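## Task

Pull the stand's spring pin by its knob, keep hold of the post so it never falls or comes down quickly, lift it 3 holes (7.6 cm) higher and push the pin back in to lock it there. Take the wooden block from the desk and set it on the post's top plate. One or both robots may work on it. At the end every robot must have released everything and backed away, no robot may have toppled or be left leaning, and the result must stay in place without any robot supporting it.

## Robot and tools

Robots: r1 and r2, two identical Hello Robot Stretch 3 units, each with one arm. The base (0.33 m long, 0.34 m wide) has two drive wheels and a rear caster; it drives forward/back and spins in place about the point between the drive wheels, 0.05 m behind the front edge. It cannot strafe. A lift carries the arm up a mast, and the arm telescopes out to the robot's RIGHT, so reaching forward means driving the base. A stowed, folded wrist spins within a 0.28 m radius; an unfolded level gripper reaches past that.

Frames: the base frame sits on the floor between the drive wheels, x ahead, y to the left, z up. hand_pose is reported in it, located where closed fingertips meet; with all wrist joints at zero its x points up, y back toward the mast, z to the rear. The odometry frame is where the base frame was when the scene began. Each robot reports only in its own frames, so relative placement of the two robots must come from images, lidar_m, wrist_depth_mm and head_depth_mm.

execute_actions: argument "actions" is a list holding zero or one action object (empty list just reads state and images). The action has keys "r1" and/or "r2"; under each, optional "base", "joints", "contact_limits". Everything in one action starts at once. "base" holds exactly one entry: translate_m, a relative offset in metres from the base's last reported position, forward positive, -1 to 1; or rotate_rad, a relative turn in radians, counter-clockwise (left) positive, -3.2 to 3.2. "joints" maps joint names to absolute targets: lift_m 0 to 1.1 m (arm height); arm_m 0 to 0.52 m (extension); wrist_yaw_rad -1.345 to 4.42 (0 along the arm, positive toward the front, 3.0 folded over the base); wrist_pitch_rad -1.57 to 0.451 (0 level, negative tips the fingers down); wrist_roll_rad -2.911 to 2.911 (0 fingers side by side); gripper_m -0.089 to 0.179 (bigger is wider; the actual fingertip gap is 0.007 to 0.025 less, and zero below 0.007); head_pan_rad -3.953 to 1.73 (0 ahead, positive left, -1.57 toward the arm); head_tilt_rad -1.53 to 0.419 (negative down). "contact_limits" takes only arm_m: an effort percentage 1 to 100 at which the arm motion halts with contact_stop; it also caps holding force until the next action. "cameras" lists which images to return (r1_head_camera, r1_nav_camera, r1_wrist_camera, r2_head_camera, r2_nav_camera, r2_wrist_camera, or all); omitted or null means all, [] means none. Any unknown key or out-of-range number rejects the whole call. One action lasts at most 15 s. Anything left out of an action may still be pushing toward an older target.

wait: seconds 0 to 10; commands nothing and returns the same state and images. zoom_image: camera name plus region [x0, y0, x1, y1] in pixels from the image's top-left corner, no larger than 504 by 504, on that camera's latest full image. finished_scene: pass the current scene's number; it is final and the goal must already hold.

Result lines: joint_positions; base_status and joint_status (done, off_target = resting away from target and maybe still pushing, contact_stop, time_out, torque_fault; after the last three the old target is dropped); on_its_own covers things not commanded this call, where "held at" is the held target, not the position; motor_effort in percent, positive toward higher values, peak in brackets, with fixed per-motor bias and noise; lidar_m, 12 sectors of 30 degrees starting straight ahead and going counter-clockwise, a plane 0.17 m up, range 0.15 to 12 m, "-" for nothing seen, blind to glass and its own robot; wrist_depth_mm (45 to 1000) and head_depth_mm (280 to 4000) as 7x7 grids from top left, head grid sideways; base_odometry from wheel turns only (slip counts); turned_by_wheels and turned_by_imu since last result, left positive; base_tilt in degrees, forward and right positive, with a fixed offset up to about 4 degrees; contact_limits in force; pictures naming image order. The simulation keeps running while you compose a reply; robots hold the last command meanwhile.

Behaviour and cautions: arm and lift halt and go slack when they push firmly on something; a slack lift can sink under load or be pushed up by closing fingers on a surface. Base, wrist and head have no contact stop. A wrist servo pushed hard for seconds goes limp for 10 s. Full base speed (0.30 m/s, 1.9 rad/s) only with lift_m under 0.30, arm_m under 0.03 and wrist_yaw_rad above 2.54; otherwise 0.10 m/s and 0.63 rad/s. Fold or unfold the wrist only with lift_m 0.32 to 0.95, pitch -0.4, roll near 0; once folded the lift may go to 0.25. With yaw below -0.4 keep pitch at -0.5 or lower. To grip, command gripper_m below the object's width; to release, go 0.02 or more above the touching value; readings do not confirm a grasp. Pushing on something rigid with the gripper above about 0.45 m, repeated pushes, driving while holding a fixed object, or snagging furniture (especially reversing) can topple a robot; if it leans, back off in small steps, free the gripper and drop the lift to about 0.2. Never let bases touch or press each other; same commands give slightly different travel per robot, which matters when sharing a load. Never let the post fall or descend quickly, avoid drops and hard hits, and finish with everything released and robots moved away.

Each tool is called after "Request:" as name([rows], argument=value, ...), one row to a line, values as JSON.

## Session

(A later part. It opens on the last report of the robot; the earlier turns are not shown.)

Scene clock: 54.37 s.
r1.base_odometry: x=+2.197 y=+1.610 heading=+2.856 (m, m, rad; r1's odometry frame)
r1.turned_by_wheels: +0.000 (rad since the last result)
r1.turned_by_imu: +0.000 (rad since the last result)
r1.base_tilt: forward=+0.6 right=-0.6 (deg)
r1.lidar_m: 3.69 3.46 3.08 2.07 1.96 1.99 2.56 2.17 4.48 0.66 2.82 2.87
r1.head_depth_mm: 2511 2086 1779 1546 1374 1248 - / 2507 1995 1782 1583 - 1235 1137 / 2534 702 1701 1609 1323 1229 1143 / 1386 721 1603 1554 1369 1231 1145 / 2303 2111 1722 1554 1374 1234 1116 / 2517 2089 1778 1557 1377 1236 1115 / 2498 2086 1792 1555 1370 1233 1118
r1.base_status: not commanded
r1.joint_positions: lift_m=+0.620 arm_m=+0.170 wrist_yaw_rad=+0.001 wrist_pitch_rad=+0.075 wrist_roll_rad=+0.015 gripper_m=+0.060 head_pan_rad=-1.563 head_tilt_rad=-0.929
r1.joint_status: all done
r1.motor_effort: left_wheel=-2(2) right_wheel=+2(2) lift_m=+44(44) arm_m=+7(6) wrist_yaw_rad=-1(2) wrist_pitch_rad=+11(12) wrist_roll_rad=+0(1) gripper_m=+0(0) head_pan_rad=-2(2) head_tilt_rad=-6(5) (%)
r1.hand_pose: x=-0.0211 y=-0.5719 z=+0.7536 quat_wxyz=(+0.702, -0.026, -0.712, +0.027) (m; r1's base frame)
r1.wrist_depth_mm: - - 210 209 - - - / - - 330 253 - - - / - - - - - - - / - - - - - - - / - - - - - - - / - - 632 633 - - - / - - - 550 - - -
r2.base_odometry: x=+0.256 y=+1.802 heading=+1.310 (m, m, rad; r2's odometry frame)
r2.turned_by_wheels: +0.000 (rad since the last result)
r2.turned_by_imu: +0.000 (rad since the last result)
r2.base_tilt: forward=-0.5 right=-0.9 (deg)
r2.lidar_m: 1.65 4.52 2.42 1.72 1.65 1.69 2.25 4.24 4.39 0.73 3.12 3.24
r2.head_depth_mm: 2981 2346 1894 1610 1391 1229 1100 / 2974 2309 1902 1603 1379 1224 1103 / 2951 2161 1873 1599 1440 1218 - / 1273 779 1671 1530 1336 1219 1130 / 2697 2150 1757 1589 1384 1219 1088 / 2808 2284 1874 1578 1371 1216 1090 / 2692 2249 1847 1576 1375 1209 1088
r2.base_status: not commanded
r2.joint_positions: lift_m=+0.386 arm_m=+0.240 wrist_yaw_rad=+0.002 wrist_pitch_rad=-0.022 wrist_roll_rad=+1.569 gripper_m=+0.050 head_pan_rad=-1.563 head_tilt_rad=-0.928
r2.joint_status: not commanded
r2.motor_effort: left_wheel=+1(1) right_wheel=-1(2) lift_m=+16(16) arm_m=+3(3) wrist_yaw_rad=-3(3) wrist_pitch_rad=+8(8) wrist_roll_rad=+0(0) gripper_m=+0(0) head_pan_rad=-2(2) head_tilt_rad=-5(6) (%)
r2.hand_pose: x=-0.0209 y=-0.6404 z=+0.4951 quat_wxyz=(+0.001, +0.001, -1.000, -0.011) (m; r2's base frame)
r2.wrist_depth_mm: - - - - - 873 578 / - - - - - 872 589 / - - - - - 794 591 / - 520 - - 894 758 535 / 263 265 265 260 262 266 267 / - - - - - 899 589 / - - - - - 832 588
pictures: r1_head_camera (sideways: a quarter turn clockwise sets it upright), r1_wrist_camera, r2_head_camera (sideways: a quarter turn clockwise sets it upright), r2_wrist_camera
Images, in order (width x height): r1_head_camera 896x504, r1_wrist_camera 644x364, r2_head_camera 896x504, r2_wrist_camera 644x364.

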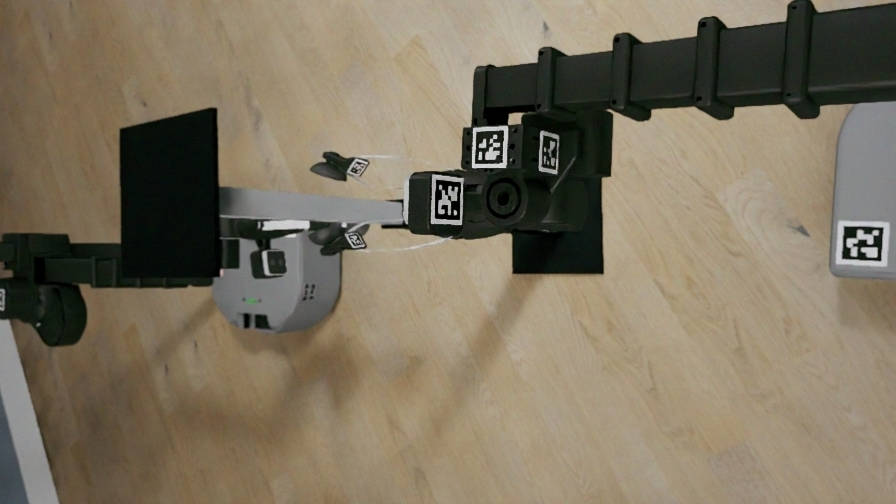

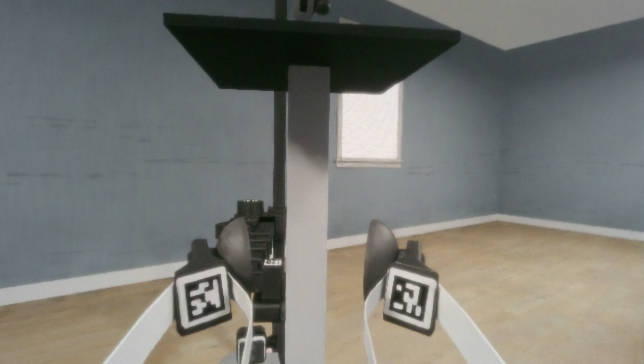

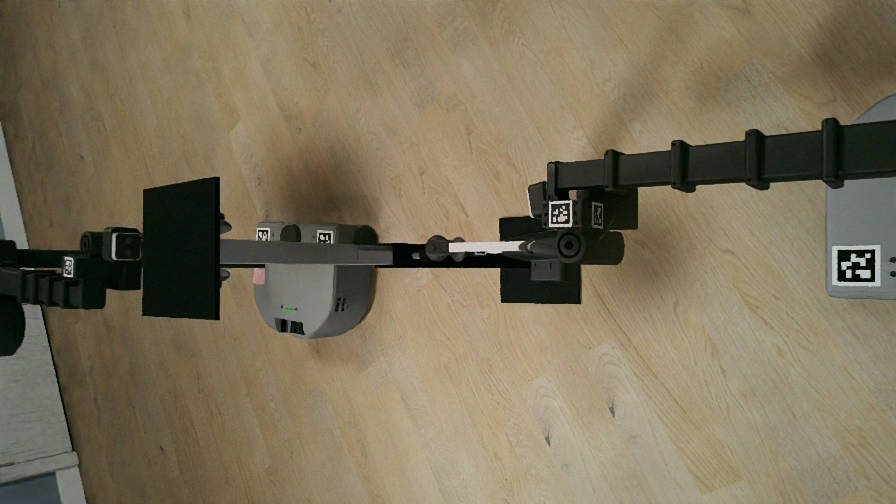

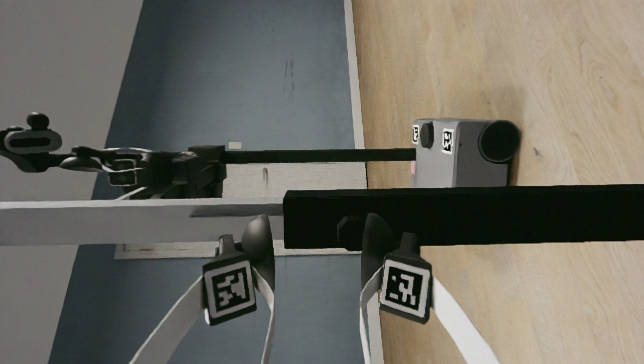

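Request:
execute_actions([
  {"r1":{"joints":{"arm_m":0.275,"wrist_pitch_rad":0.15,"lift_m":0.66}},"r2":{"base":{"translate_m":0.007},"joints":{"lift_m":0.366}}},
], cameras=[])

Request:
execute_actions([
  {"r1":{"joints":{"lift_m":0.70}},"r2":{"joints":{"arm_m":0.312}}},
], cameras=["r1_head_camera","r1_wrist_camera","r2_wrist_camera"])

Scene clock: 59.37 s.
r1.base_odometry: x=+2.197 y=+1.610 heading=+2.856 (m, m, rad; r1's odometry frame)
r1.turned_by_wheels: +0.000 (rad since the last result)
r1.turned_by_imu: +0.001 (rad since the last result)
r1.base_tilt: forward=+0.4 right=-0.7 (deg)
r1.lidar_m: 3.68 3.47 3.07 2.07 1.96 1.99 2.56 2.17 4.44 0.66 2.83 2.88
r1.head_depth_mm: 2517 2089 1789 1544 1371 - - / 2516 1997 1841 - 1373 1232 1136 / 2542 702 1827 1474 1356 1230 1138 / 1424 703 1648 1550 1356 1233 1147 / 2320 2090 1707 1541 1377 1232 1114 / 2540 2069 1789 1553 1374 1233 1120 / 2477 2104 1774 1547 1370 1230 1120
r1.base_status: not commanded
r1.joint_positions: lift_m=+0.660 arm_m=+0.275 wrist_yaw_rad=+0.001 wrist_pitch_rad=+0.125 wrist_roll_rad=+0.015 gripper_m=+0.060 head_pan_rad=-1.563 head_tilt_rad=-0.929
r1.joint_status: all done
r1.motor_effort: left_wheel=-2(2) right_wheel=+2(2) lift_m=+44(46) arm_m=+6(3) wrist_yaw_rad=+0(2) wrist_pitch_rad=+11(12) wrist_roll_rad=+0(0) gripper_m=+0(1) head_pan_rad=-2(2) head_tilt_rad=-5(5) (%)
r1.hand_pose: x=-0.0211 y=-0.6768 z=+0.8066 quat_wxyz=(+0.701, -0.043, -0.711, +0.045) (m; r1's base frame)
r1.wrist_depth_mm: - - - - - - - / - 87 86 94 93 102 - / - - 179 152 170 - - / - - - 153 - - - / - - - 153 - - - / - - 743 154 - - - / - - 633 153 - - -
r2.base_odometry: x=+0.258 y=+1.809 heading=+1.310 (m, m, rad; r2's odometry frame)
r2.turned_by_wheels: +0.000 (rad since the last result)
r2.turned_by_imu: +0.001 (rad since the last result)
r2.base_tilt: forward=-0.5 right=-0.9 (deg)
r2.lidar_m: 1.64 4.50 2.42 1.73 1.65 1.69 2.26 4.26 4.40 0.73 3.13 3.19
r2.head_depth_mm: 2969 2310 1892 1605 1388 1230 1096 / 2992 2321 1896 1600 1383 1225 1114 / 2950 2160 1883 1591 1443 1232 - / 1120 780 1649 1582 1354 1220 1130 / 2818 2144 1767 1590 1369 1211 1092 / 2749 2267 1869 1581 1374 1221 1089 / 2709 2266 1843 1577 1369 1212 1085
r2.base_status: done
r2.joint_positions: lift_m=+0.366 arm_m=+0.240 wrist_yaw_rad=+0.002 wrist_pitch_rad=-0.022 wrist_roll_rad=+1.569 gripper_m=+0.050 head_pan_rad=-1.563 head_tilt_rad=-0.928
r2.joint_status: all done
r2.motor_effort: left_wheel=+1(4) right_wheel=-2(3) lift_m=+16(16) arm_m=+3(3) wrist_yaw_rad=-3(4) wrist_pitch_rad=+8(8) wrist_roll_rad=+0(0) gripper_m=+1(1) head_pan_rad=-3(3) head_tilt_rad=-5(6) (%)
r2.hand_pose: x=-0.0209 y=-0.6404 z=+0.4751 quat_wxyz=(+0.001, +0.001, -1.000, -0.011) (m; r2's base frame)
r2.wrist_depth_mm: - - - - - 829 565 / - - - - - 809 561 / - - - - - 796 563 / 415 440 - 302 291 280 275 / 264 264 268 260 263 266 497 / - - - - - 851 573 / - - - - - 792 560
pictures: none
No camera images: the call's "cameras" was empty. Leave "cameras" out to get every camera's image.

Scene clock: 61.10 s.
r1.base_odometry: x=+2.197 y=+1.610 heading=+2.856 (m, m, rad; r1's odometry frame)
r1.turned_by_wheels: +0.000 (rad since the last result)
r1.turned_by_imu: +0.000 (rad since the last result)
r1.base_tilt: forward=+0.3 right=-0.6 (deg)
r1.lidar_m: 3.69 3.46 3.08 2.07 1.96 1.99 2.56 2.17 4.46 0.66 2.83 2.88
r1.head_depth_mm: 2513 2078 1780 1570 - - - / 2513 1992 1861 1496 1368 1230 1136 / 2539 701 - 1485 1357 1226 1147 / 1408 720 1673 1517 1357 1221 1149 / 2307 2087 1713 1545 1369 1226 1116 / 2514 2104 1774 1552 1370 1226 1118 / 2514 2076 1788 1548 1378 1236 1120
r1.base_status: not commanded
r1.joint_positions: lift_m=+0.700 arm_m=+0.275 wrist_yaw_rad=+0.001 wrist_pitch_rad=+0.126 wrist_roll_rad=+0.015 gripper_m=+0.060 head_pan_rad=-1.563 head_tilt_rad=-0.929
r1.joint_status: all done
r1.motor_effort: left_wheel=-2(2) right_wheel=+2(2) lift_m=+44(46) arm_m=+6(6) wrist_yaw_rad=+1(0) wrist_pitch_rad=+11(11) wrist_roll_rad=+0(0) gripper_m=+1(0) head_pan_rad=-1(2) head_tilt_rad=-6(5) (%)
r1.hand_pose: x=-0.0211 y=-0.6768 z=+0.8466 quat_wxyz=(+0.701, -0.043, -0.711, +0.045) (m; r1's base frame)
r1.wrist_depth_mm: - - - - - - - / - - - - - - - / - - - - - - - / - - - - - - - / - 89 87 97 95 104 - / - - 477 153 - - - / - - - 153 - - -
r2.base_odometry: x=+0.258 y=+1.809 heading=+1.310 (m, m, rad; r2's odometry frame)
r2.turned_by_wheels: +0.000 (rad since the last result)
r2.turned_by_imu: +0.000 (rad since the last result)
r2.base_tilt: forward=-0.5 right=-0.8 (deg)
r2.lidar_m: 1.64 4.51 2.42 1.72 1.65 1.69 2.25 4.26 4.38 0.73 3.12 3.20
r2.head_depth_mm: 2977 2315 1894 1616 1389 1227 1101 / 2985 2310 1904 1590 1392 1230 1113 / 2974 2162 1898 1592 1358 1219 - / 917 780 1660 1601 1351 1226 1126 / 2702 2155 1767 1587 1371 1213 1092 / 2768 2268 1870 1583 1369 1214 1083 / 2651 2241 1863 1576 1375 1210 1090
r2.base_status: not commanded
r2.joint_positions: lift_m=+0.366 arm_m=+0.311 wrist_yaw_rad=+0.002 wrist_pitch_rad=-0.020 wrist_roll_rad=+1.569 gripper_m=+0.050 head_pan_rad=-1.563 head_tilt_rad=-0.928
r2.joint_status: all done
r2.motor_effort: left_wheel=+1(1) right_wheel=-2(2) lift_m=+16(16) arm_m=+7(6) wrist_yaw_rad=-3(2) wrist_pitch_rad=+8(8) wrist_roll_rad=+0(0) gripper_m=+0(0) head_pan_rad=-3(3) head_tilt_rad=-5(6) (%)
r2.hand_pose: x=-0.0209 y=-0.7121 z=+0.4755 quat_wxyz=(+0.001, +0.001, -1.000, -0.011) (m; r2's base frame)
r2.wrist_depth_mm: - - - - - 828 560 / - - - - - 822 567 / - - - - - 725 561 / 400 976 - - 948 724 543 / 191 192 191 186 188 190 191 / - - - - - 738 544 / - - - - - 783 570
pictures: r1_head_camera (sideways: a quarter turn clockwise sets it upright), r1_wrist_camera, r2_wrist_camera
Images, in order (width x height): r1_head_camera 896x504, r1_wrist_camera 644x364, r2_wrist_camera 644x364.

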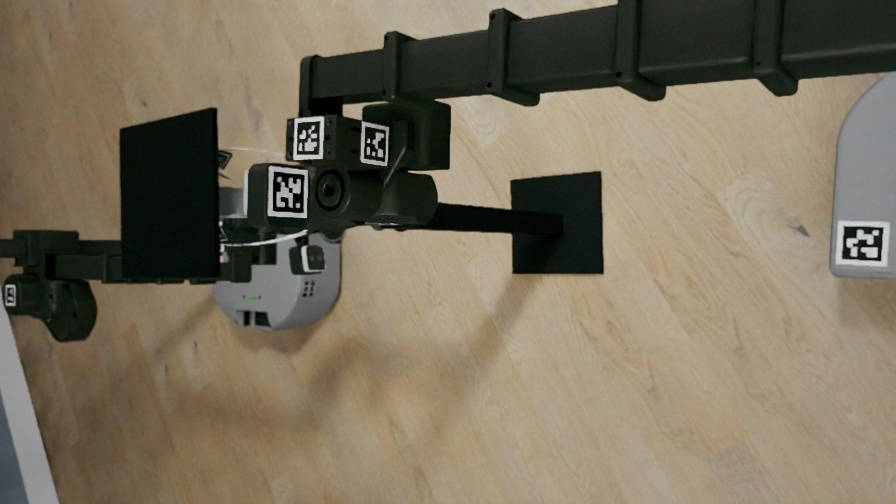

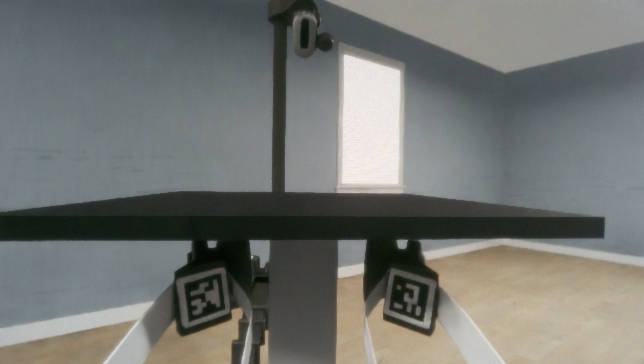

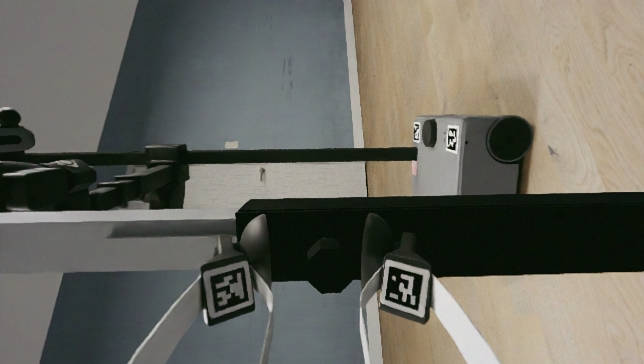

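Need ~7 mm more forward, 3 mm lower.

Request:
execute_actions([
  {"r1":{"joints":{"lift_m":0.72}},"r2":{"base":{"translate_m":0.007},"joints":{"lift_m":0.362,"arm_m":0.313}}},
], cameras=["r2_wrist_camera"])

Request:
execute_actions([
  {"r1":{"joints":{"lift_m":0.735}}},
], cameras=[])

Scene clock: 64.70 s.
r1.base_odometry: x=+2.197 y=+1.610 heading=+2.856 (m, m, rad; r1's odometry frame)
r1.turned_by_wheels: +0.000 (rad since the last result)
r1.turned_by_imu: +0.001 (rad since the last result)
r1.base_tilt: forward=+0.4 right=-0.6 (deg)
r1.lidar_m: 3.68 3.45 3.10 2.07 1.95 1.99 2.56 2.17 4.45 0.66 2.82 2.88
r1.head_depth_mm: 2527 2084 1817 1569 - - - / 2517 1994 - 1516 1382 1230 1133 / 2523 683 - 1494 1360 1235 1143 / 1429 721 1654 1526 1355 1232 1153 / 2377 2090 1703 1549 1368 1232 1120 / 2546 2097 1786 1553 1368 1231 1114 / 2503 2090 1781 1553 1372 1232 1119
r1.base_status: not commanded
r1.joint_positions: lift_m=+0.720 arm_m=+0.275 wrist_yaw_rad=+0.001 wrist_pitch_rad=+0.069 wrist_roll_rad=+0.015 gripper_m=+0.060 head_pan_rad=-1.563 head_tilt_rad=-0.929
r1.joint_status: all done
r1.on_its_own: wrist_pitch_rad is at rest, and its effort (+37) is outside its rest range (-20 to +32)
r1.motor_effort: left_wheel=-2(2) right_wheel=+2(2) lift_m=+50(50) arm_m=+6(7) wrist_yaw_rad=-1(1) wrist_pitch_rad=+37(38) wrist_roll_rad=+0(0) gripper_m=-1(1) head_pan_rad=-2(2) head_tilt_rad=-5(5) (%)
r1.hand_pose: x=-0.0211 y=-0.6768 z=+0.8519 quat_wxyz=(+0.702, -0.023, -0.712, +0.025) (m; r1's base frame)
r1.wrist_depth_mm: - - - - - - - / - - - - - - - / - - - - - - - / - - - - - - - / - 102 104 106 109 111 - / - - 86 155 91 - - / - - - 157 - - -
r2.base_odometry: x=+0.259 y=+1.815 heading=+1.310 (m, m, rad; r2's odometry frame)
r2.turned_by_wheels: +0.000 (rad since the last result)
r2.turned_by_imu: +0.000 (rad since the last result)
r2.base_tilt: forward=-0.5 right=-0.9 (deg)
r2.lidar_m: 1.64 4.52 2.43 1.73 1.65 1.69 2.26 4.26 4.37 0.73 3.13 3.22
r2.head_depth_mm: 2959 2327 1881 1598 1403 1227 1094 / 2962 2311 1899 1612 1384 1223 1113 / 2969 2114 1884 1591 1352 1227 - / 867 781 1639 1585 1362 1222 1127 / 2809 2215 1754 1581 1377 1217 1086 / 2796 2261 1882 1584 1378 1216 1087 / 2668 2237 1857 1582 1377 1212 1081
r2.base_status: done
r2.joint_positions: lift_m=+0.362 arm_m=+0.312 wrist_yaw_rad=-0.018 wrist_pitch_rad=-0.014 wrist_roll_rad=+1.570 gripper_m=+0.050 head_pan_rad=-1.563 head_tilt_rad=-0.928
r2.joint_status: all done
r2.on_its_own: wrist_yaw_rad is at rest, and its effort (+20) is outside its rest range (-12 to +12)
r2.motor_effort: left_wheel=-4(7) right_wheel=+5(6) lift_m=+15(15) arm_m=+11(11) wrist_yaw_rad=+20(21) wrist_pitch_rad=+5(8) wrist_roll_rad=+0(0) gripper_m=-2(2) head_pan_rad=-1(3) head_tilt_rad=-5(5) (%)
r2.hand_pose: x=-0.0261 y=-0.7129 z=+0.4733 quat_wxyz=(+0.001, -0.009, -1.000, -0.007) (m; r2's base frame)
r2.wrist_depth_mm: - - - - - 836 558 / - - - - - 845 563 / - - - - - 736 567 / 456 963 - - 955 726 542 / 193 192 190 186 187 189 189 / - - - - - 749 543 / - - - - - 801 559
pictures: r2_wrist_camera
Images, in order (width x height): r2_wrist_camera 644x364.

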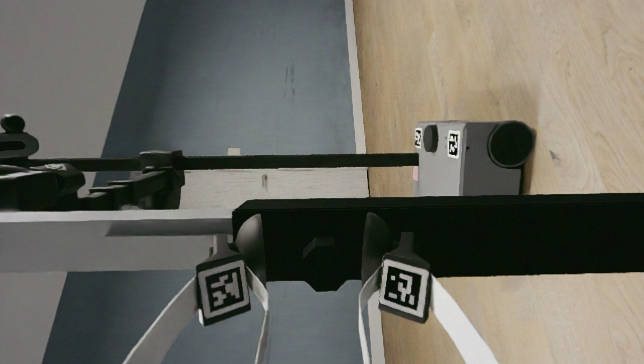

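Scene clock: 65.53 s.
r1.base_odometry: x=+2.197 y=+1.610 heading=+2.856 (m, m, rad; r1's odometry frame)
r1.turned_by_wheels: +0.000 (rad since the last result)
r1.turned_by_imu: +0.000 (rad since the last result)
r1.base_tilt: forward=+0.4 right=-0.7 (deg)
r1.lidar_m: 3.70 3.46 3.08 2.06 1.96 1.99 2.57 2.17 4.48 0.66 2.82 2.88
r1.head_depth_mm: 2538 2095 1822 - - - - / 2547 1989 - 1518 1370 1235 1133 / 2511 680 - 1501 1367 1231 1141 / 1395 716 1658 1523 1357 1222 1147 / 2377 2101 1714 1540 1366 1228 1119 / 2511 2094 1776 1553 1371 1230 1118 / 2492 2096 1786 1548 1378 1231 1124
r1.base_status: not commanded
r1.joint_positions: lift_m=+0.734 arm_m=+0.275 wrist_yaw_rad=+0.001 wrist_pitch_rad=+0.024 wrist_roll_rad=+0.015 gripper_m=+0.060 head_pan_rad=-1.563 head_tilt_rad=-0.929
r1.joint_status: all done
r1.on_its_own: wrist_pitch_rad is at rest, and its effort (+58) is outside its rest range (-20 to +32)
r1.motor_effort: left_wheel=-2(2) right_wheel=+2(2) lift_m=+53(53) arm_m=+7(6) wrist_yaw_rad=+0(0) wrist_pitch_rad=+58(59) wrist_roll_rad=+0(1) gripper_m=+0(1) head_pan_rad=-2(2) head_tilt_rad=-5(5) (%)
r1.hand_pose: x=-0.0211 y=-0.6763 z=+0.8552 quat_wxyz=(+0.702, -0.008, -0.712, +0.009) (m; r1's base frame)
r1.wrist_depth_mm: - - - - - - - / - - - - - - - / - - - - - - - / - - - - - - - / - 113 116 118 120 123 - / - 85 86 88 90 - - / - - - 158 - - -
r2.base_odometry: x=+0.259 y=+1.815 heading=+1.310 (m, m, rad; r2's odometry frame)
r2.turned_by_wheels: +0.000 (rad since the last result)
r2.turned_by_imu: +0.000 (rad since the last result)
r2.base_tilt: forward=-0.5 right=-0.8 (deg)
r2.lidar_m: 1.63 4.51 2.43 1.73 1.65 1.70 2.26 4.26 4.39 0.73 3.12 3.21
r2.head_depth_mm: 2943 2313 1896 1615 1393 1219 1101 / 2995 2305 1898 1594 1384 1225 1115 / 2940 2092 1874 1587 1350 1224 - / 857 776 1651 1583 1342 1212 1125 / 2831 2218 1765 1580 1366 1217 1091 / 2784 2256 1870 1586 1375 1212 1086 / 2688 2251 1867 1570 1373 1207 1083
r2.base_status: not commanded
r2.joint_positions: lift_m=+0.362 arm_m=+0.312 wrist_yaw_rad=-0.018 wrist_pitch_rad=-0.014 wrist_roll_rad=+1.570 gripper_m=+0.050 head_pan_rad=-1.563 head_tilt_rad=-0.928
r2.joint_status: not commanded
r2.on_its_own: wrist_yaw_rad is at rest, and its effort (+20) is outside its rest range (-12 to +12)
r2.motor_effort: left_wheel=-4(4) right_wheel=+6(6) lift_m=+15(15) arm_m=+11(11) wrist_yaw_rad=+20(20) wrist_pitch_rad=+5(5) wrist_roll_rad=+0(0) gripper_m=-1(2) head_pan_rad=-2(1) head_tilt_rad=-6(5) (%)
r2.hand_pose: x=-0.0261 y=-0.7129 z=+0.4733 quat_wxyz=(+0.001, -0.009, -1.000, -0.007) (m; r2's base frame)
r2.wrist_depth_mm: - - - - - 832 562 / - - - - - 832 558 / - - - - - 741 560 / 478 996 - - 960 739 539 / 191 192 190 185 187 188 189 / - - - - - 750 539 / - - - - - 790 577
pictures: none
No camera images: the call's "cameras" was empty. Leave "cameras" out to get every camera's image.

Request:
execute_actions([
  {"r1":{"joints":{"lift_m":0.712}},"r2":{"joints":{"arm_m":0.300}}},
], cameras=[])

Request:
execute_actions([
  {"r2":{"joints":{"arm_m":0.308}}},
], cameras=[])

Request:
execute_actions([
  {"r2":{"joints":{"gripper_m":-0.089}}},
], cameras=["r2_wrist_camera"])

Request:
execute_actions([
  {"r1":{"joints":{"lift_m":0.738}},"r2":{"joints":{"arm_m":0.298}}},
], cameras=["r2_wrist_camera"])

Scene clock: 69.87 s.
r1.base_odometry: x=+2.197 y=+1.610 heading=+2.856 (m, m, rad; r1's odometry frame)
r1.turned_by_wheels: +0.000 (rad since the last result)
r1.turned_by_imu: +0.001 (rad since the last result)
r1.base_tilt: forward=+0.4 right=-0.5 (deg)
r1.lidar_m: 3.67 3.45 3.07 2.07 1.96 1.99 2.56 2.17 4.50 0.66 2.82 2.87
r1.head_depth_mm: 2545 2082 1816 1581 - - - / 2526 2000 1897 1505 1371 1236 1137 / 2523 700 - 1493 1353 1230 1144 / 1420 720 1668 1519 1357 1232 1152 / 2380 2104 1724 1558 1370 1233 1118 / 2526 2071 1771 1544 1372 1239 1119 / 2510 2086 1775 1544 1373 1226 1120
r1.base_status: not commanded
r1.joint_positions: lift_m=+0.712 arm_m=+0.275 wrist_yaw_rad=+0.001 wrist_pitch_rad=+0.094 wrist_roll_rad=+0.015 gripper_m=+0.060 head_pan_rad=-1.563 head_tilt_rad=-0.929
r1.joint_status: all done
r1.motor_effort: left_wheel=-2(2) right_wheel=+2(1) lift_m=+30(48) arm_m=+6(7) wrist_yaw_rad=+0(2) wrist_pitch_rad=+26(57) wrist_roll_rad=+0(0) gripper_m=-1(1) head_pan_rad=-2(2) head_tilt_rad=-6(6) (%)
r1.hand_pose: x=-0.0211 y=-0.6769 z=+0.8509 quat_wxyz=(+0.701, -0.032, -0.711, +0.034) (m; r1's base frame)
r1.wrist_depth_mm: - - - - - - - / - - - - - - - / - - - - - - - / - - - - - - - / - 92 95 97 100 101 - / - - 151 155 - - - / - - - 155 - - -
r2.base_odometry: x=+0.259 y=+1.815 heading=+1.310 (m, m, rad; r2's odometry frame)
r2.turned_by_wheels: +0.000 (rad since the last result)
r2.turned_by_imu: +0.001 (rad since the last result)
r2.base_tilt: forward=-0.5 right=-0.9 (deg)
r2.lidar_m: 1.64 4.49 2.43 1.73 1.66 1.70 2.26 4.25 4.36 0.73 3.11 3.22
r2.head_depth_mm: 2977 2330 1893 1601 1389 1229 1099 / 2974 2304 1880 1596 1382 1220 1113 / 2957 2095 1882 1597 1373 1226 - / 880 781 1642 1557 1343 1218 1125 / 2792 2219 1759 1588 1375 1213 1095 / 2752 2282 1839 1577 1375 1214 1091 / 2675 2248 1857 1568 1375 1206 1085
r2.base_status: not commanded
r2.joint_positions: lift_m=+0.362 arm_m=+0.300 wrist_yaw_rad=-0.003 wrist_pitch_rad=-0.016 wrist_roll_rad=+1.571 gripper_m=+0.050 head_pan_rad=-1.563 head_tilt_rad=-0.928
r2.joint_status: all done
r2.motor_effort: left_wheel=+1(3) right_wheel=-2(5) lift_m=+16(16) arm_m=-3(10) wrist_yaw_rad=+3(20) wrist_pitch_rad=+6(6) wrist_roll_rad=-1(1) gripper_m=+0(2) head_pan_rad=-2(1) head_tilt_rad=-5(6) (%)
r2.hand_pose: x=-0.0221 y=-0.7011 z=+0.4727 quat_wxyz=(+0.000, -0.002, -1.000, -0.008) (m; r2's base frame)
r2.wrist_depth_mm: - - - - - 823 557 / - - - - - 815 558 / - - - - - 733 558 / 399 876 - - 839 730 243 / 202 203 200 197 199 201 202 / - - - - - 860 574 / - - - - - 795 563
pictures: none
No camera images: the call's "cameras" was empty. Leave "cameras" out to get every camera's image.

Scene clock: 70.63 s.
r1.base_odometry: x=+2.197 y=+1.610 heading=+2.856 (m, m, rad; r1's odometry frame)
r1.turned_by_wheels: +0.000 (rad since the last result)
r1.turned_by_imu: +0.000 (rad since the last result)
r1.base_tilt: forward=+0.5 right=-0.6 (deg)
r1.lidar_m: 3.69 3.45 3.07 2.07 1.96 2.00 2.56 2.16 4.44 0.66 2.82 2.87
r1.head_depth_mm: 2513 2087 1814 1578 - - - / 2522 1990 1912 1506 1375 1231 1132 / 2518 701 - 1492 1369 1231 1142 / 1426 721 1665 1524 1360 1235 1145 / 2365 2104 1713 1551 1378 1234 1118 / 2526 2101 1772 1554 1374 1231 1118 / 2490 2090 1770 1554 1376 1232 1123
r1.base_status: not commanded
r1.joint_positions: lift_m=+0.712 arm_m=+0.275 wrist_yaw_rad=+0.001 wrist_pitch_rad=+0.094 wrist_roll_rad=+0.015 gripper_m=+0.060 head_pan_rad=-1.563 head_tilt_rad=-0.929
r1.joint_status: not commanded
r1.motor_effort: left_wheel=-2(2) right_wheel=+2(2) lift_m=+29(30) arm_m=+6(7) wrist_yaw_rad=-1(1) wrist_pitch_rad=+26(25) wrist_roll_rad=+0(0) gripper_m=+0(0) head_pan_rad=-1(2) head_tilt_rad=-4(6) (%)
r1.hand_pose: x=-0.0211 y=-0.6769 z=+0.8509 quat_wxyz=(+0.701, -0.032, -0.711, +0.034) (m; r1's base frame)
r1.wrist_depth_mm: - - - - - - - / - - - - - - - / - - - - - - - / - - - - - - - / - 93 95 97 99 102 - / - - 151 155 - - - / - - - 155 - - -
r2.base_odometry: x=+0.259 y=+1.815 heading=+1.310 (m, m, rad; r2's odometry frame)
r2.turned_by_wheels: +0.000 (rad since the last result)
r2.turned_by_imu: +0.000 (rad since the last result)
r2.base_tilt: forward=-0.5 right=-0.8 (deg)
r2.lidar_m: 1.64 4.50 2.43 1.73 1.66 1.70 2.26 4.24 4.39 0.73 3.13 3.21
r2.head_depth_mm: 2968 2314 1883 1608 1393 1238 1098 / 2969 2282 1900 1594 1387 1224 1109 / 2933 2114 1880 1591 1376 1219 - / 877 780 1649 1564 1341 1222 1129 / 2806 2221 1750 1590 1368 1212 1092 / 2780 2264 1870 1570 1375 1214 1092 / 2674 2275 1864 1568 1368 1210 1090
r2.base_status: not commanded
r2.joint_positions: lift_m=+0.362 arm_m=+0.308 wrist_yaw_rad=-0.003 wrist_pitch_rad=-0.016 wrist_roll_rad=+1.571 gripper_m=+0.050 head_pan_rad=-1.563 head_tilt_rad=-0.928
r2.joint_status: all done
r2.motor_effort: left_wheel=+1(1) right_wheel=-1(2) lift_m=+16(16) arm_m=+3(3) wrist_yaw_rad=+3(2) wrist_pitch_rad=+6(6) wrist_roll_rad=-1(1) gripper_m=+0(0) head_pan_rad=-2(3) head_tilt_rad=-5(5) (%)
r2.hand_pose: x=-0.0221 y=-0.7085 z=+0.4727 quat_wxyz=(+0.000, -0.001, -1.000, -0.008) (m; r2's base frame)
r2.wrist_depth_mm: - - - - - 827 559 / - - - - - 835 556 / - - - - - 724 560 / 395 862 - - 837 727 516 / 194 196 193 190 191 193 193 / - - - - - 835 569 / - - - - - 785 567
pictures: none
No camera images: the call's "cameras" was empty. Leave "cameras" out to get every camera's image.

Scene clock: 72.50 s.
r1.base_odometry: x=+2.197 y=+1.610 heading=+2.856 (m, m, rad; r1's odometry frame)
r1.turned_by_wheels: +0.000 (rad since the last result)
r1.turned_by_imu: +0.000 (rad since the last result)
r1.base_tilt: forward=+0.4 right=-0.7 (deg)
r1.lidar_m: 3.69 3.46 3.08 2.07 1.96 1.99 2.56 2.17 4.47 0.66 2.82 2.88
r1.head_depth_mm: 2523 2077 1831 1580 - - - / 2530 1998 1916 1512 1373 1234 1131 / 2527 701 - 1491 1362 1234 1142 / 1428 721 1673 1527 1358 1231 1149 / 2401 2096 1706 1548 1375 1233 1116 / 2546 2100 1783 1549 1373 1233 1117 / 2509 2078 1783 1552 1373 1233 1121
r1.base_status: not commanded
r1.joint_positions: lift_m=+0.712 arm_m=+0.275 wrist_yaw_rad=+0.001 wrist_pitch_rad=+0.094 wrist_roll_rad=+0.015 gripper_m=+0.060 head_pan_rad=-1.563 head_tilt_rad=-0.929
r1.joint_status: not commanded
r1.motor_effort: left_wheel=-2(2) right_wheel=+2(1) lift_m=+29(31) arm_m=+7(7) wrist_yaw_rad=+1(0) wrist_pitch_rad=+26(26) wrist_roll_rad=+0(0) gripper_m=+0(1) head_pan_rad=-1(2) head_tilt_rad=-5(6) (%)
r1.hand_pose: x=-0.0211 y=-0.6769 z=+0.8509 quat_wxyz=(+0.701, -0.032, -0.711, +0.034) (m; r1's base frame)
r1.wrist_depth_mm: - - - - - - - / - - - - - - - / - - - - - - - / - - - - - - - / - 93 95 97 99 101 - / - - 151 154 - - - / - - - 155 - - -
r2.base_odometry: x=+0.259 y=+1.815 heading=+1.310 (m, m, rad; r2's odometry frame)
r2.turned_by_wheels: +0.000 (rad since the last result)
r2.turned_by_imu: +0.000 (rad since the last result)
r2.base_tilt: forward=-0.5 right=-0.9 (deg)
r2.lidar_m: 1.63 4.49 2.42 1.73 1.65 1.70 2.26 4.26 4.37 0.73 3.12 3.23
r2.head_depth_mm: 2995 2315 1896 1603 1394 1229 1107 / 2972 2320 1887 1595 1379 1223 1116 / 2955 2112 1883 1593 1366 1228 - / 882 778 1644 1553 1342 1228 1127 / 2802 2211 1750 1588 1389 1217 1093 / 2756 2269 1872 1576 1374 1217 1087 / 2704 2265 1867 1580 1366 1210 1088
r2.base_status: not commanded
r2.joint_positions: lift_m=+0.362 arm_m=+0.308 wrist_yaw_rad=+0.000 wrist_pitch_rad=-0.020 wrist_roll_rad=+1.571 gripper_m=-0.087 head_pan_rad=-1.563 head_tilt_rad=-0.928
r2.joint_status: all done
r2.motor_effort: left_wheel=+2(1) right_wheel=-1(2) lift_m=+17(17) arm_m=-6(6) wrist_yaw_rad=-1(2) wrist_pitch_rad=+8(10) wrist_roll_rad=-1(1) gripper_m=-39(100) head_pan_rad=-3(3) head_tilt_rad=-6(5) (%)
r2.hand_pose: x=-0.0213 y=-0.7091 z=+0.4715 quat_wxyz=(+0.000, +0.000, -1.000, -0.011) (m; r2's base frame)
r2.wrist_depth_mm: - - - - - 833 557 / - - - - - 838 554 / - - - - - 731 553 / 399 881 - - 848 737 512 / 194 193 191 188 190 192 193 / - - - - - 849 567 / - - - - - 852 557
pictures: r2_wrist_camera
Images, in order (width x height): r2_wrist_camera 644x364.

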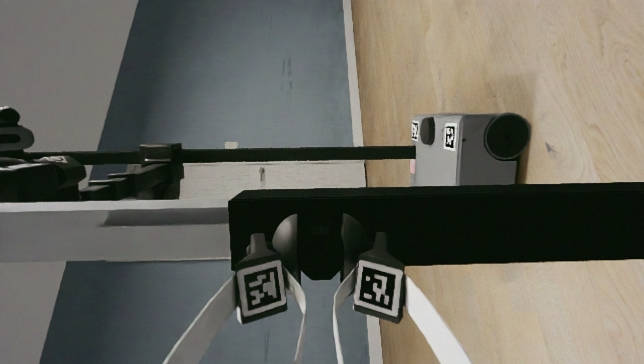

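Scene clock: 73.73 s.
r1.base_odometry: x=+2.197 y=+1.610 heading=+2.856 (m, m, rad; r1's odometry frame)
r1.turned_by_wheels: +0.000 (rad since the last result)
r1.turned_by_imu: +0.000 (rad since the last result)
r1.base_tilt: forward=+0.4 right=-0.6 (deg)
r1.lidar_m: 3.70 3.44 3.07 2.07 1.96 1.99 2.56 2.17 4.46 0.66 2.83 2.87
r1.head_depth_mm: 2514 2084 1824 - - - - / 2542 1970 - 1522 1372 1231 1131 / 2549 672 - 1493 1365 1234 1140 / 1394 708 1655 1524 1359 1232 1148 / 2371 2104 1708 1561 1367 1227 1119 / 2557 2097 1781 1551 1372 1233 1118 / 2509 2093 1775 1547 1373 1238 1120
r1.base_status: not commanded
r1.joint_positions: lift_m=+0.737 arm_m=+0.275 wrist_yaw_rad=+0.001 wrist_pitch_rad=+0.032 wrist_roll_rad=+0.015 gripper_m=+0.060 head_pan_rad=-1.563 head_tilt_rad=-0.929
r1.joint_status: all done
r1.on_its_own: wrist_pitch_rad is at rest, and its effort (+54) is outside its rest range (-20 to +32)
r1.motor_effort: left_wheel=-2(2) right_wheel=+2(2) lift_m=+53(53) arm_m=+7(6) wrist_yaw_rad=-2(0) wrist_pitch_rad=+54(55) wrist_roll_rad=+0(1) gripper_m=-1(0) head_pan_rad=-2(2) head_tilt_rad=-5(6) (%)
r1.hand_pose: x=-0.0211 y=-0.6764 z=+0.8601 quat_wxyz=(+0.702, -0.010, -0.712, +0.011) (m; r1's base frame)
r1.wrist_depth_mm: - - - - - - - / - - - - - - - / - - - - - - - / - - - - - - - / - 112 114 116 119 121 - / - 83 85 88 90 - - / - - - 158 - - -
r2.base_odometry: x=+0.259 y=+1.815 heading=+1.310 (m, m, rad; r2's odometry frame)
r2.turned_by_wheels: +0.000 (rad since the last result)
r2.turned_by_imu: +0.000 (rad since the last result)
r2.base_tilt: forward=-0.5 right=-0.8 (deg)
r2.lidar_m: 1.63 4.51 2.43 1.73 1.65 1.70 2.27 4.26 4.40 0.73 3.13 3.21
r2.head_depth_mm: 2964 2292 1876 1613 1385 1225 1103 / 2962 2332 1885 1604 1390 1222 1115 / 2910 2083 1882 1591 1368 1220 - / 852 764 1630 1564 1341 1222 1125 / 2831 2201 1780 1586 1368 1216 1083 / 2743 2258 1862 1579 1363 1209 1086 / 2672 2236 1848 1579 1367 1213 1085
r2.base_status: not commanded
r2.joint_positions: lift_m=+0.362 arm_m=+0.299 wrist_yaw_rad=+0.003 wrist_pitch_rad=-0.019 wrist_roll_rad=+1.571 gripper_m=-0.080 head_pan_rad=-1.563 head_tilt_rad=-0.928
r2.joint_status: all done
r2.on_its_own: gripper_m is held at -0.082, not at your -0.089, by its stall guard, which is still easing
r2.motor_effort: left_wheel=+2(3) right_wheel=-4(3) lift_m=+17(17) arm_m=-13(21) wrist_yaw_rad=-4(4) wrist_pitch_rad=+7(8) wrist_roll_rad=-1(1) gripper_m=-37(39) head_pan_rad=-2(2) head_tilt_rad=-5(5) (%)
r2.hand_pose: x=-0.0207 y=-0.6997 z=+0.4718 quat_wxyz=(+0.000, +0.001, -1.000, -0.010) (m; r2's base frame)
r2.wrist_depth_mm: - - - - - 815 556 / - - - - - 837 549 / - - - - - 730 559 / 421 922 - - 862 239 232 / 203 203 200 162 201 202 204 / - - - - - 862 559 / - - - - - 838 567
pictures: r2_wrist_camera
Images, in order (width x height): r2_wrist_camera 644x364.

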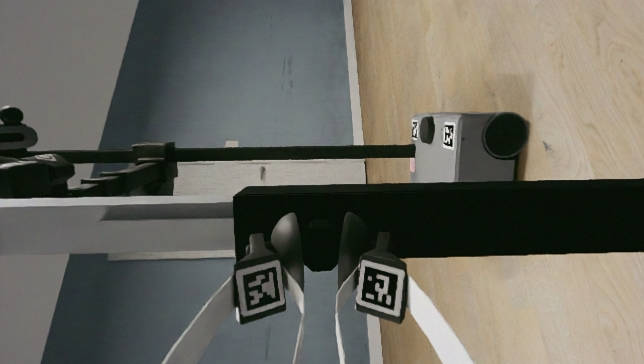

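Request:
execute_actions([
  {"r1":{"joints":{"lift_m":0.743}},"r2":{"joints":{"arm_m":0.304,"gripper_m":0.04}}},
], cameras=[])

Request:
execute_actions([
  {"r2":{"joints":{"gripper_m":-0.089}}},
], cameras=[])

Request:
execute_actions([
  {"r1":{"joints":{"lift_m":0.796}},"r2":{"joints":{"arm_m":0.2985}}},
], cameras=[])

Scene clock: 80.00 s.
r1.base_odometry: x=+2.197 y=+1.610 heading=+2.856 (m, m, rad; r1's odometry frame)
r1.turned_by_wheels: +0.000 (rad since the last result)
r1.turned_by_imu: +0.001 (rad since the last result)
r1.base_tilt: forward=+0.5 right=-0.7 (deg)
r1.lidar_m: 3.69 3.45 3.06 2.07 1.96 1.99 2.56 2.16 4.46 0.66 2.83 2.87
r1.head_depth_mm: 2516 2097 1827 - - - - / 2520 1995 - 1519 1372 1236 1136 / 2524 678 - 1506 1366 1234 1137 / 1386 708 1652 1529 1359 1235 1150 / 2384 2089 1714 1551 1378 1236 1118 / 2542 2106 1777 1542 1369 1233 1119 / 2487 2084 1780 1541 1374 1229 1124
r1.base_status: not commanded
r1.joint_positions: lift_m=+0.742 arm_m=+0.275 wrist_yaw_rad=+0.001 wrist_pitch_rad=+0.014 wrist_roll_rad=+0.015 gripper_m=+0.060 head_pan_rad=-1.563 head_tilt_rad=-0.929
r1.joint_status: all done
r1.on_its_own: wrist_pitch_rad is at rest, and its effort (+62) is outside its rest range (-20 to +32)
r1.motor_effort: left_wheel=-2(2) right_wheel=+2(2) lift_m=+54(54) arm_m=+6(6) wrist_yaw_rad=+0(0) wrist_pitch_rad=+62(63) wrist_roll_rad=+0(0) gripper_m=+1(1) head_pan_rad=-2(2) head_tilt_rad=-5(6) (%)
r1.hand_pose: x=-0.0211 y=-0.6761 z=+0.8606 quat_wxyz=(+0.702, -0.004, -0.712, +0.005) (m; r1's base frame)
r1.wrist_depth_mm: - - - - - - - / - - - - - - - / - - - - - - - / - - - - - - - / - 116 118 120 122 125 - / - 83 86 90 91 94 - / - - - 160 - - -
r2.base_odometry: x=+0.259 y=+1.815 heading=+1.310 (m, m, rad; r2's odometry frame)
r2.turned_by_wheels: +0.000 (rad since the last result)
r2.turned_by_imu: +0.000 (rad since the last result)
r2.base_tilt: forward=-0.5 right=-0.9 (deg)
r2.lidar_m: 1.64 4.51 2.43 1.73 1.65 1.70 2.27 4.25 4.37 0.73 3.13 3.22
r2.head_depth_mm: 2971 2317 1900 1596 1390 1227 1102 / 2954 2320 1885 1599 1397 1226 1118 / 2952 2068 1892 1594 1382 1218 - / 852 764 1657 1553 1338 1224 1129 / 2768 2200 1757 1595 1378 1210 1086 / 2781 2260 1863 1580 1372 1207 1089 / 2695 2263 1841 1573 1360 1223 1082
r2.base_status: not commanded
r2.joint_positions: lift_m=+0.362 arm_m=+0.304 wrist_yaw_rad=-0.001 wrist_pitch_rad=-0.023 wrist_roll_rad=+1.571 gripper_m=+0.040 head_pan_rad=-1.563 head_tilt_rad=-0.928
r2.joint_status: all done
r2.motor_effort: left_wheel=+0(3) right_wheel=-1(2) lift_m=+17(17) arm_m=+4(11) wrist_yaw_rad=+1(4) wrist_pitch_rad=+9(10) wrist_roll_rad=-1(1) gripper_m=+0(82) head_pan_rad=-2(4) head_tilt_rad=-5(5) (%)
r2.hand_pose: x=-0.0216 y=-0.7043 z=+0.4707 quat_wxyz=(+0.000, +0.000, -1.000, -0.012) (m; r2's base frame)
r2.wrist_depth_mm: - - - - - 816 549 / - - - - - 818 548 / - - - - - 736 556 / 451 933 - - 819 726 240 / 199 198 195 192 195 198 199 / - - - - - 844 558 / - - - - - 808 560
pictures: none
No camera images: the call's "cameras" was empty. Leave "cameras" out to get every camera's image.

Scene clock: 81.77 s.
r1.base_odometry: x=+2.197 y=+1.610 heading=+2.856 (m, m, rad; r1's odometry frame)
r1.turned_by_wheels: +0.000 (rad since the last result)
r1.turned_by_imu: +0.000 (rad since the last result)
r1.base_tilt: forward=+0.4 right=-0.7 (deg)
r1.lidar_m: 3.71 3.45 3.07 2.07 1.96 1.99 2.56 2.16 4.46 0.66 2.82 2.87
r1.head_depth_mm: 2505 2080 1817 - - - - / 2497 1991 - 1516 1374 1228 1130 / 2510 681 - 1502 1357 1237 1139 / 1403 895 1665 1520 1366 1227 1149 / 2371 2090 1710 1544 1381 1234 1118 / 2524 2100 1784 1558 1372 1233 1116 / 2499 2112 1782 1550 1370 1228 1118
r1.base_status: not commanded
r1.joint_positions: lift_m=+0.742 arm_m=+0.275 wrist_yaw_rad=+0.001 wrist_pitch_rad=+0.027 wrist_roll_rad=+0.015 gripper_m=+0.060 head_pan_rad=-1.563 head_tilt_rad=-0.929
r1.joint_status: not commanded
r1.on_its_own: wrist_pitch_rad is at rest, and its effort (+56) is outside its rest range (-20 to +32)
r1.motor_effort: left_wheel=-2(2) right_wheel=+2(2) lift_m=+52(54) arm_m=+7(7) wrist_yaw_rad=-1(0) wrist_pitch_rad=+56(62) wrist_roll_rad=+0(0) gripper_m=+0(1) head_pan_rad=-2(2) head_tilt_rad=-5(5) (%)
r1.hand_pose: x=-0.0211 y=-0.6763 z=+0.8639 quat_wxyz=(+0.702, -0.009, -0.712, +0.010) (m; r1's base frame)
r1.wrist_depth_mm: - - - - - - - / - - - - - - - / - - - - - - - / - - - - - - - / - 113 115 117 120 122 - / - 84 86 88 90 - - / - - - 159 - - -
r2.base_odometry: x=+0.259 y=+1.815 heading=+1.310 (m, m, rad; r2's odometry frame)
r2.turned_by_wheels: +0.000 (rad since the last result)
r2.turned_by_imu: +0.000 (rad since the last result)
r2.base_tilt: forward=-0.5 right=-0.8 (deg)
r2.lidar_m: 1.63 4.52 2.43 1.73 1.65 1.70 2.26 4.27 4.40 0.73 3.12 3.23
r2.head_depth_mm: 2935 2310 1900 1598 1397 1228 1097 / 2959 2318 1870 1601 1386 1221 1112 / 2894 2087 1878 1598 1372 1222 - / 850 758 1647 1548 1344 1215 1126 / 2809 2188 1780 1585 1379 1219 1090 / 2798 2251 1851 1580 1366 1210 1090 / 2657 2227 1871 1562 1372 1211 1088
r2.base_status: not commanded
r2.joint_positions: lift_m=+0.362 arm_m=+0.305 wrist_yaw_rad=+0.003 wrist_pitch_rad=-0.019 wrist_roll_rad=+1.571 gripper_m=-0.087 head_pan_rad=-1.563 head_tilt_rad=-0.928
r2.joint_status: all done
r2.motor_effort: left_wheel=+2(2) right_wheel=-3(2) lift_m=+17(17) arm_m=-10(10) wrist_yaw_rad=-4(5) wrist_pitch_rad=+7(9) wrist_roll_rad=-1(1) gripper_m=-39(100) head_pan_rad=-2(1) head_tilt_rad=-5(6) (%)
r2.hand_pose: x=-0.0206 y=-0.7055 z=+0.4718 quat_wxyz=(+0.000, +0.002, -1.000, -0.010) (m; r2's base frame)
r2.wrist_depth_mm: - - - - - 820 550 / - - - - - 822 561 / - - - - - 728 552 / 454 929 - - 840 689 234 / 197 196 194 189 194 195 197 / - - - - - 845 562 / - - - - - 827 562
pictures: none
No camera images: the call's "cameras" was empty. Leave "cameras" out to get every camera's image.

Scene clock: 83.07 s.
r1.base_odometry: x=+2.197 y=+1.610 heading=+2.856 (m, m, rad; r1's odometry frame)
r1.turned_by_wheels: +0.000 (rad since the last result)
r1.turned_by_imu: +0.000 (rad since the last result)
r1.base_tilt: forward=+0.4 right=-0.6 (deg)
r1.lidar_m: 3.70 3.46 3.08 2.07 1.96 1.99 2.55 2.17 4.48 0.66 2.83 2.88
r1.head_depth_mm: 2510 2183 - - 1370 1227 1115 / 2543 2129 - 1552 1369 1231 1134 / 2513 654 - 1518 1361 1233 1146 / 1385 1102 1649 1516 1357 1232 1148 / 2374 2089 1702 1553 1372 1233 1120 / 2539 2084 1786 1555 1367 1230 1115 / 2497 2095 1771 1548 1382 1231 1119
r1.base_status: not commanded
r1.joint_positions: lift_m=+0.795 arm_m=+0.275 wrist_yaw_rad=+0.001 wrist_pitch_rad=-0.097 wrist_roll_rad=+0.015 gripper_m=+0.060 head_pan_rad=-1.563 head_tilt_rad=-0.929
r1.joint_status: all done
r1.on_its_own: wrist_pitch_rad is at rest, and its effort (+100) is outside its rest range (-20 to +32)
r1.motor_effort: left_wheel=-2(2) right_wheel=+2(2) lift_m=+63(64) arm_m=+6(6) wrist_yaw_rad=-1(0) wrist_pitch_rad=+100(100) wrist_roll_rad=+0(1) gripper_m=+0(1) head_pan_rad=-2(2) head_tilt_rad=-6(4) (%)
r1.hand_pose: x=-0.0211 y=-0.6722 z=+0.8848 quat_wxyz=(+0.701, +0.035, -0.711, -0.035) (m; r1's base frame)
r1.wrist_depth_mm: - - - - - - - / - - - - - - - / - - - - - - - / - - 212 219 - - - / - 131 134 136 139 - - / 107 96 97 99 100 101 - / - 86 515 168 - - -
r2.base_odometry: x=+0.259 y=+1.815 heading=+1.310 (m, m, rad; r2's odometry frame)
r2.turned_by_wheels: +0.000 (rad since the last result)
r2.turned_by_imu: +0.000 (rad since the last result)
r2.base_tilt: forward=-0.6 right=-0.8 (deg)
r2.lidar_m: 1.64 4.49 2.43 1.73 1.66 1.70 2.26 4.26 4.40 0.73 3.13 3.22
r2.head_depth_mm: 2990 2319 1879 1601 1394 1226 1098 / 2931 2289 1899 1603 1381 1229 1112 / 2962 2079 1880 1606 1372 1213 - / 819 751 1645 1558 1343 1217 1126 / 2888 2229 1749 1593 1378 1213 1087 / 2781 2259 1870 1585 1375 1214 1088 / 2688 2259 1860 1578 1368 1207 1086
r2.base_status: not commanded
r2.joint_positions: lift_m=+0.362 arm_m=+0.299 wrist_yaw_rad=+0.005 wrist_pitch_rad=-0.019 wrist_roll_rad=+1.571 gripper_m=-0.080 head_pan_rad=-1.563 head_tilt_rad=-0.928
r2.joint_status: all done
r2.on_its_own: gripper_m is held at -0.082, not at your -0.089, by its stall guard, which is still easing
r2.motor_effort: left_wheel=+3(3) right_wheel=-4(4) lift_m=+17(17) arm_m=-12(20) wrist_yaw_rad=-6(6) wrist_pitch_rad=+7(7) wrist_roll_rad=-1(1) gripper_m=-37(40) head_pan_rad=-2(2) head_tilt_rad=-5(5) (%)
r2.hand_pose: x=-0.0201 y=-0.7002 z=+0.4718 quat_wxyz=(+0.000, +0.002, -1.000, -0.010) (m; r2's base frame)
r2.wrist_depth_mm: - - - - - 822 550 / - - - - - 837 553 / - - - - - 733 556 / 712 989 - - 239 232 223 / 202 202 200 161 199 202 203 / - - - - - 836 561 / - - - - - 851 568
pictures: none
No camera images: the call's "cameras" was empty. Leave "cameras" out to get every camera's image.

Request:
execute_actions([
  {"r1":{"joints":{"lift_m":0.74}},"r2":{"joints":{"gripper_m":0.05,"arm_m":0.311}}},
], cameras=[])

Request:
execute_actions([
  {"r2":{"joints":{"gripper_m":-0.089}}},
], cameras=[])

Request:
execute_actions([
  {"r1":{"joints":{"lift_m":0.770}},"r2":{"joints":{"arm_m":0.301}}},
], cameras=[])

Scene clock: 87.50 s.
r1.base_odometry: x=+2.197 y=+1.610 heading=+2.856 (m, m, rad; r1's odometry frame)
r1.turned_by_wheels: +0.000 (rad since the last result)
r1.turned_by_imu: +0.001 (rad since the last result)
r1.base_tilt: forward=+0.4 right=-0.7 (deg)
r1.lidar_m: 3.69 3.45 3.06 2.07 1.96 1.99 2.56 2.17 4.45 0.66 2.82 2.88
r1.head_depth_mm: 2529 2105 1804 - - - - / 2515 1997 - 1523 1377 1232 1134 / 2521 657 - 1508 1365 1229 1139 / 1389 1080 1650 1520 1360 1233 1151 / 2405 2079 1723 1551 1372 1231 1121 / 2539 2096 1786 1553 1373 1235 1115 / 2509 2094 1777 1545 1373 1240 1117
r1.base_status: not commanded
r1.joint_positions: lift_m=+0.740 arm_m=+0.275 wrist_yaw_rad=+0.001 wrist_pitch_rad=+0.085 wrist_roll_rad=+0.015 gripper_m=+0.060 head_pan_rad=-1.563 head_tilt_rad=-0.929
r1.joint_status: all done
r1.motor_effort: left_wheel=-2(2) right_wheel=+2(2) lift_m=+31(57) arm_m=+7(6) wrist_yaw_rad=-1(0) wrist_pitch_rad=+29(100) wrist_roll_rad=+0(0) gripper_m=-1(1) head_pan_rad=-2(2) head_tilt_rad=-6(6) (%)
r1.hand_pose: x=-0.0211 y=-0.6769 z=+0.8766 quat_wxyz=(+0.702, -0.029, -0.711, +0.030) (m; r1's base frame)
r1.wrist_depth_mm: - - - - - - - / - - - - - - - / - - - - - - - / - - - - - - - / - 96 98 101 103 105 - / - - 151 154 91 - - / - - - 156 - - -
r2.base_odometry: x=+0.259 y=+1.815 heading=+1.310 (m, m, rad; r2's odometry frame)
r2.turned_by_wheels: +0.000 (rad since the last result)
r2.turned_by_imu: +0.000 (rad since the last result)
r2.base_tilt: forward=-0.5 right=-0.9 (deg)
r2.lidar_m: 1.64 4.49 2.43 1.73 1.66 1.69 2.26 4.26 4.39 0.73 3.12 3.22
r2.head_depth_mm: 3002 2337 1900 1604 1388 1227 1098 / 2952 2323 1912 1598 1385 1223 1104 / 2951 2100 1892 1595 1356 1218 - / 845 756 1627 1591 1359 1221 1126 / 2814 2209 1750 1588 1380 1217 1090 / 2768 2284 1875 1580 1376 1209 1086 / 2696 2274 1858 1584 1364 1210 1082
r2.base_status: not commanded
r2.joint_positions: lift_m=+0.362 arm_m=+0.311 wrist_yaw_rad=+0.001 wrist_pitch_rad=-0.027 wrist_roll_rad=+1.571 gripper_m=+0.050 head_pan_rad=-1.563 head_tilt_rad=-0.928
r2.joint_status: all done
r2.motor_effort: left_wheel=+0(2) right_wheel=+0(4) lift_m=+17(17) arm_m=+4(17) wrist_yaw_rad=-2(6) wrist_pitch_rad=+10(11) wrist_roll_rad=-1(1) gripper_m=+2(79) head_pan_rad=-3(2) head_tilt_rad=-6(5) (%)
r2.hand_pose: x=-0.0211 y=-0.7112 z=+0.4698 quat_wxyz=(+0.000, +0.001, -1.000, -0.014) (m; r2's base frame)
r2.wrist_depth_mm: - - - - - 802 548 / - - - - - 817 551 / - - - - - 742 554 / 461 999 - - 826 710 234 / 189 191 189 186 188 191 193 / - - - - - 831 556 / - - - - - 775 562
pictures: none
No camera images: the call's "cameras" was empty. Leave "cameras" out to get every camera's image.

Scene clock: 89.37 s.
r1.base_odometry: x=+2.197 y=+1.610 heading=+2.856 (m, m, rad; r1's odometry frame)
r1.turned_by_wheels: +0.000 (rad since the last result)
r1.turned_by_imu: +0.000 (rad since the last result)
r1.base_tilt: forward=+0.4 right=-0.7 (deg)
r1.lidar_m: 3.69 3.46 3.08 2.07 1.96 1.99 2.56 2.17 4.46 0.66 2.83 2.87
r1.head_depth_mm: 2557 2097 1813 - - - - / 2521 1994 - 1516 1371 1235 1135 / 2517 657 - 1513 1354 1231 1143 / 1392 1084 1651 1522 1358 1228 1147 / 2387 2099 1716 1560 1374 1235 1118 / 2520 2107 1785 1554 1373 1235 1119 / 2491 2094 1778 1543 1371 1234 1117
r1.base_status: not commanded
r1.joint_positions: lift_m=+0.740 arm_m=+0.275 wrist_yaw_rad=+0.001 wrist_pitch_rad=+0.085 wrist_roll_rad=+0.015 gripper_m=+0.060 head_pan_rad=-1.563 head_tilt_rad=-0.929
r1.joint_status: not commanded
r1.motor_effort: left_wheel=-2(2) right_wheel=+2(2) lift_m=+30(31) arm_m=+7(6) wrist_yaw_rad=+0(0) wrist_pitch_rad=+30(30) wrist_roll_rad=+0(0) gripper_m=+0(0) head_pan_rad=-2(2) head_tilt_rad=-6(5) (%)
r1.hand_pose: x=-0.0211 y=-0.6769 z=+0.8766 quat_wxyz=(+0.702, -0.029, -0.711, +0.030) (m; r1's base frame)
r1.wrist_depth_mm: - - - - - - - / - - - - - - - / - - - - - - - / - - - - - - - / - 96 98 101 103 105 - / - - 151 154 91 - - / - - - 155 - - -
r2.base_odometry: x=+0.259 y=+1.815 heading=+1.310 (m, m, rad; r2's odometry frame)
r2.turned_by_wheels: +0.000 (rad since the last result)
r2.turned_by_imu: +0.000 (rad since the last result)
r2.base_tilt: forward=-0.5 right=-0.8 (deg)
r2.lidar_m: 1.64 4.51 2.44 1.73 1.65 1.70 2.25 4.26 4.40 0.73 3.12 3.22
r2.head_depth_mm: 2963 2315 1903 1614 1395 1226 1100 / 2960 2321 1891 1597 1387 1227 1114 / 2953 2100 1894 1601 1359 1223 - / 851 759 1644 1583 1346 1221 1127 / 2818 2225 1757 1582 1373 1218 1090 / 2765 2252 1861 1570 1372 1214 1085 / 2668 2245 1866 1580 1363 1216 1084
r2.base_status: not commanded
r2.joint_positions: lift_m=+0.362 arm_m=+0.310 wrist_yaw_rad=+0.001 wrist_pitch_rad=-0.013 wrist_roll_rad=+1.577 gripper_m=-0.087 head_pan_rad=-1.563 head_tilt_rad=-0.928
r2.joint_status: all done
r2.motor_effort: left_wheel=+0(0) right_wheel=+0(0) lift_m=+17(18) arm_m=+10(11) wrist_yaw_rad=-1(3) wrist_pitch_rad=+5(10) wrist_roll_rad=-3(3) gripper_m=-41(100) head_pan_rad=-2(3) head_tilt_rad=-6(6) (%)
r2.hand_pose: x=-0.0212 y=-0.7110 z=+0.4733 quat_wxyz=(-0.003, +0.000, -1.000, -0.007) (m; r2's base frame)
r2.wrist_depth_mm: - - - - - 844 555 / - - - - - 816 558 / - - - - - 738 558 / 443 920 - - 842 703 222 / 192 193 191 166 189 190 191 / - - - - - 859 569 / - - - - - 851 574
pictures: none
No camera images: the call's "cameras" was empty. Leave "cameras" out to get every camera's image.

Scene clock: 90.63 s.
r1.base_odometry: x=+2.197 y=+1.610 heading=+2.856 (m, m, rad; r1's odometry frame)
r1.turned_by_wheels: +0.000 (rad since the last result)
r1.turned_by_imu: +0.000 (rad since the last result)
r1.base_tilt: forward=+0.5 right=-0.6 (deg)
r1.lidar_m: 3.69 3.44 3.07 2.07 1.96 1.99 2.56 2.17 4.44 0.66 2.83 2.88
r1.head_depth_mm: 2521 2132 - - - - 1114 / 2521 2095 - 1551 1369 1230 1128 / 2516 632 - 1513 1359 1242 1139 / 1393 1115 1641 1520 1364 1232 1151 / 2402 2095 1717 1557 1370 1236 1115 / 2514 2097 1789 1545 1377 1229 1125 / 2517 2080 1775 1546 1378 1227 1116
r1.base_status: not commanded
r1.joint_positions: lift_m=+0.769 arm_m=+0.275 wrist_yaw_rad=+0.001 wrist_pitch_rad=+0.034 wrist_roll_rad=+0.015 gripper_m=+0.060 head_pan_rad=-1.563 head_tilt_rad=-0.929
r1.joint_status: all done
r1.on_its_own: wrist_pitch_rad is at rest, and its effort (+53) is outside its rest range (-20 to +32)
r1.motor_effort: left_wheel=-2(2) right_wheel=+2(2) lift_m=+53(56) arm_m=+7(7) wrist_yaw_rad=+1(1) wrist_pitch_rad=+53(56) wrist_roll_rad=+0(0) gripper_m=+0(1) head_pan_rad=-2(2) head_tilt_rad=-6(5) (%)
r1.hand_pose: x=-0.0211 y=-0.6765 z=+0.8928 quat_wxyz=(+0.702, -0.011, -0.712, +0.012) (m; r1's base frame)
r1.wrist_depth_mm: - - - - - - - / - - - - - - - / - - - - - - - / - - - - - - - / - 111 113 116 118 121 - / - 83 85 88 90 - - / - - - 158 - - -
r2.base_odometry: x=+0.259 y=+1.815 heading=+1.310 (m, m, rad; r2's odometry frame)
r2.turned_by_wheels: +0.000 (rad since the last result)
r2.turned_by_imu: +0.001 (rad since the last result)
r2.base_tilt: forward=-0.5 right=-0.8 (deg)
r2.lidar_m: 1.64 4.51 2.43 1.72 1.65 1.69 2.27 4.26 4.41 0.73 3.12 3.20
r2.head_depth_mm: 2943 2306 1896 1609 1386 1221 1098 / 2934 2287 1879 1608 1394 1225 1114 / 2963 2169 1876 1599 1372 1226 - / 814 779 1633 1570 1344 1216 1126 / 2851 2199 1776 1579 1384 1215 1092 / 2756 2277 1841 1574 1367 1212 1086 / 2634 2245 1840 1577 1366 1214 1084
r2.base_status: not commanded
r2.joint_positions: lift_m=+0.362 arm_m=+0.302 wrist_yaw_rad=+0.007 wrist_pitch_rad=-0.018 wrist_roll_rad=+1.573 gripper_m=-0.080 head_pan_rad=-1.563 head_tilt_rad=-0.930
r2.joint_status: all done
r2.on_its_own: gripper_m is held at -0.082, not at your -0.089, by its stall guard, which is still easing; arm_m is at rest, and its effort (-17) is outside its rest range (-14 to +14)
r2.motor_effort: left_wheel=+3(5) right_wheel=-4(6) lift_m=+17(18) arm_m=-17(21) wrist_yaw_rad=-9(8) wrist_pitch_rad=+7(10) wrist_roll_rad=-1(3) gripper_m=-37(41) head_pan_rad=-3(3) head_tilt_rad=-3(6) (%)
r2.hand_pose: x=-0.0196 y=-0.7030 z=+0.4720 quat_wxyz=(-0.001, +0.003, -1.000, -0.009) (m; r2's base frame)
r2.wrist_depth_mm: - - - - - 815 556 / - - - - - 827 561 / - - - - - 736 556 / 522 949 - - 235 226 220 / 199 199 196 158 196 198 199 / - - - - - 866 565 / - - - - - 837 567
pictures: none
No camera images: the call's "cameras" was empty. Leave "cameras" out to get every camera's image.


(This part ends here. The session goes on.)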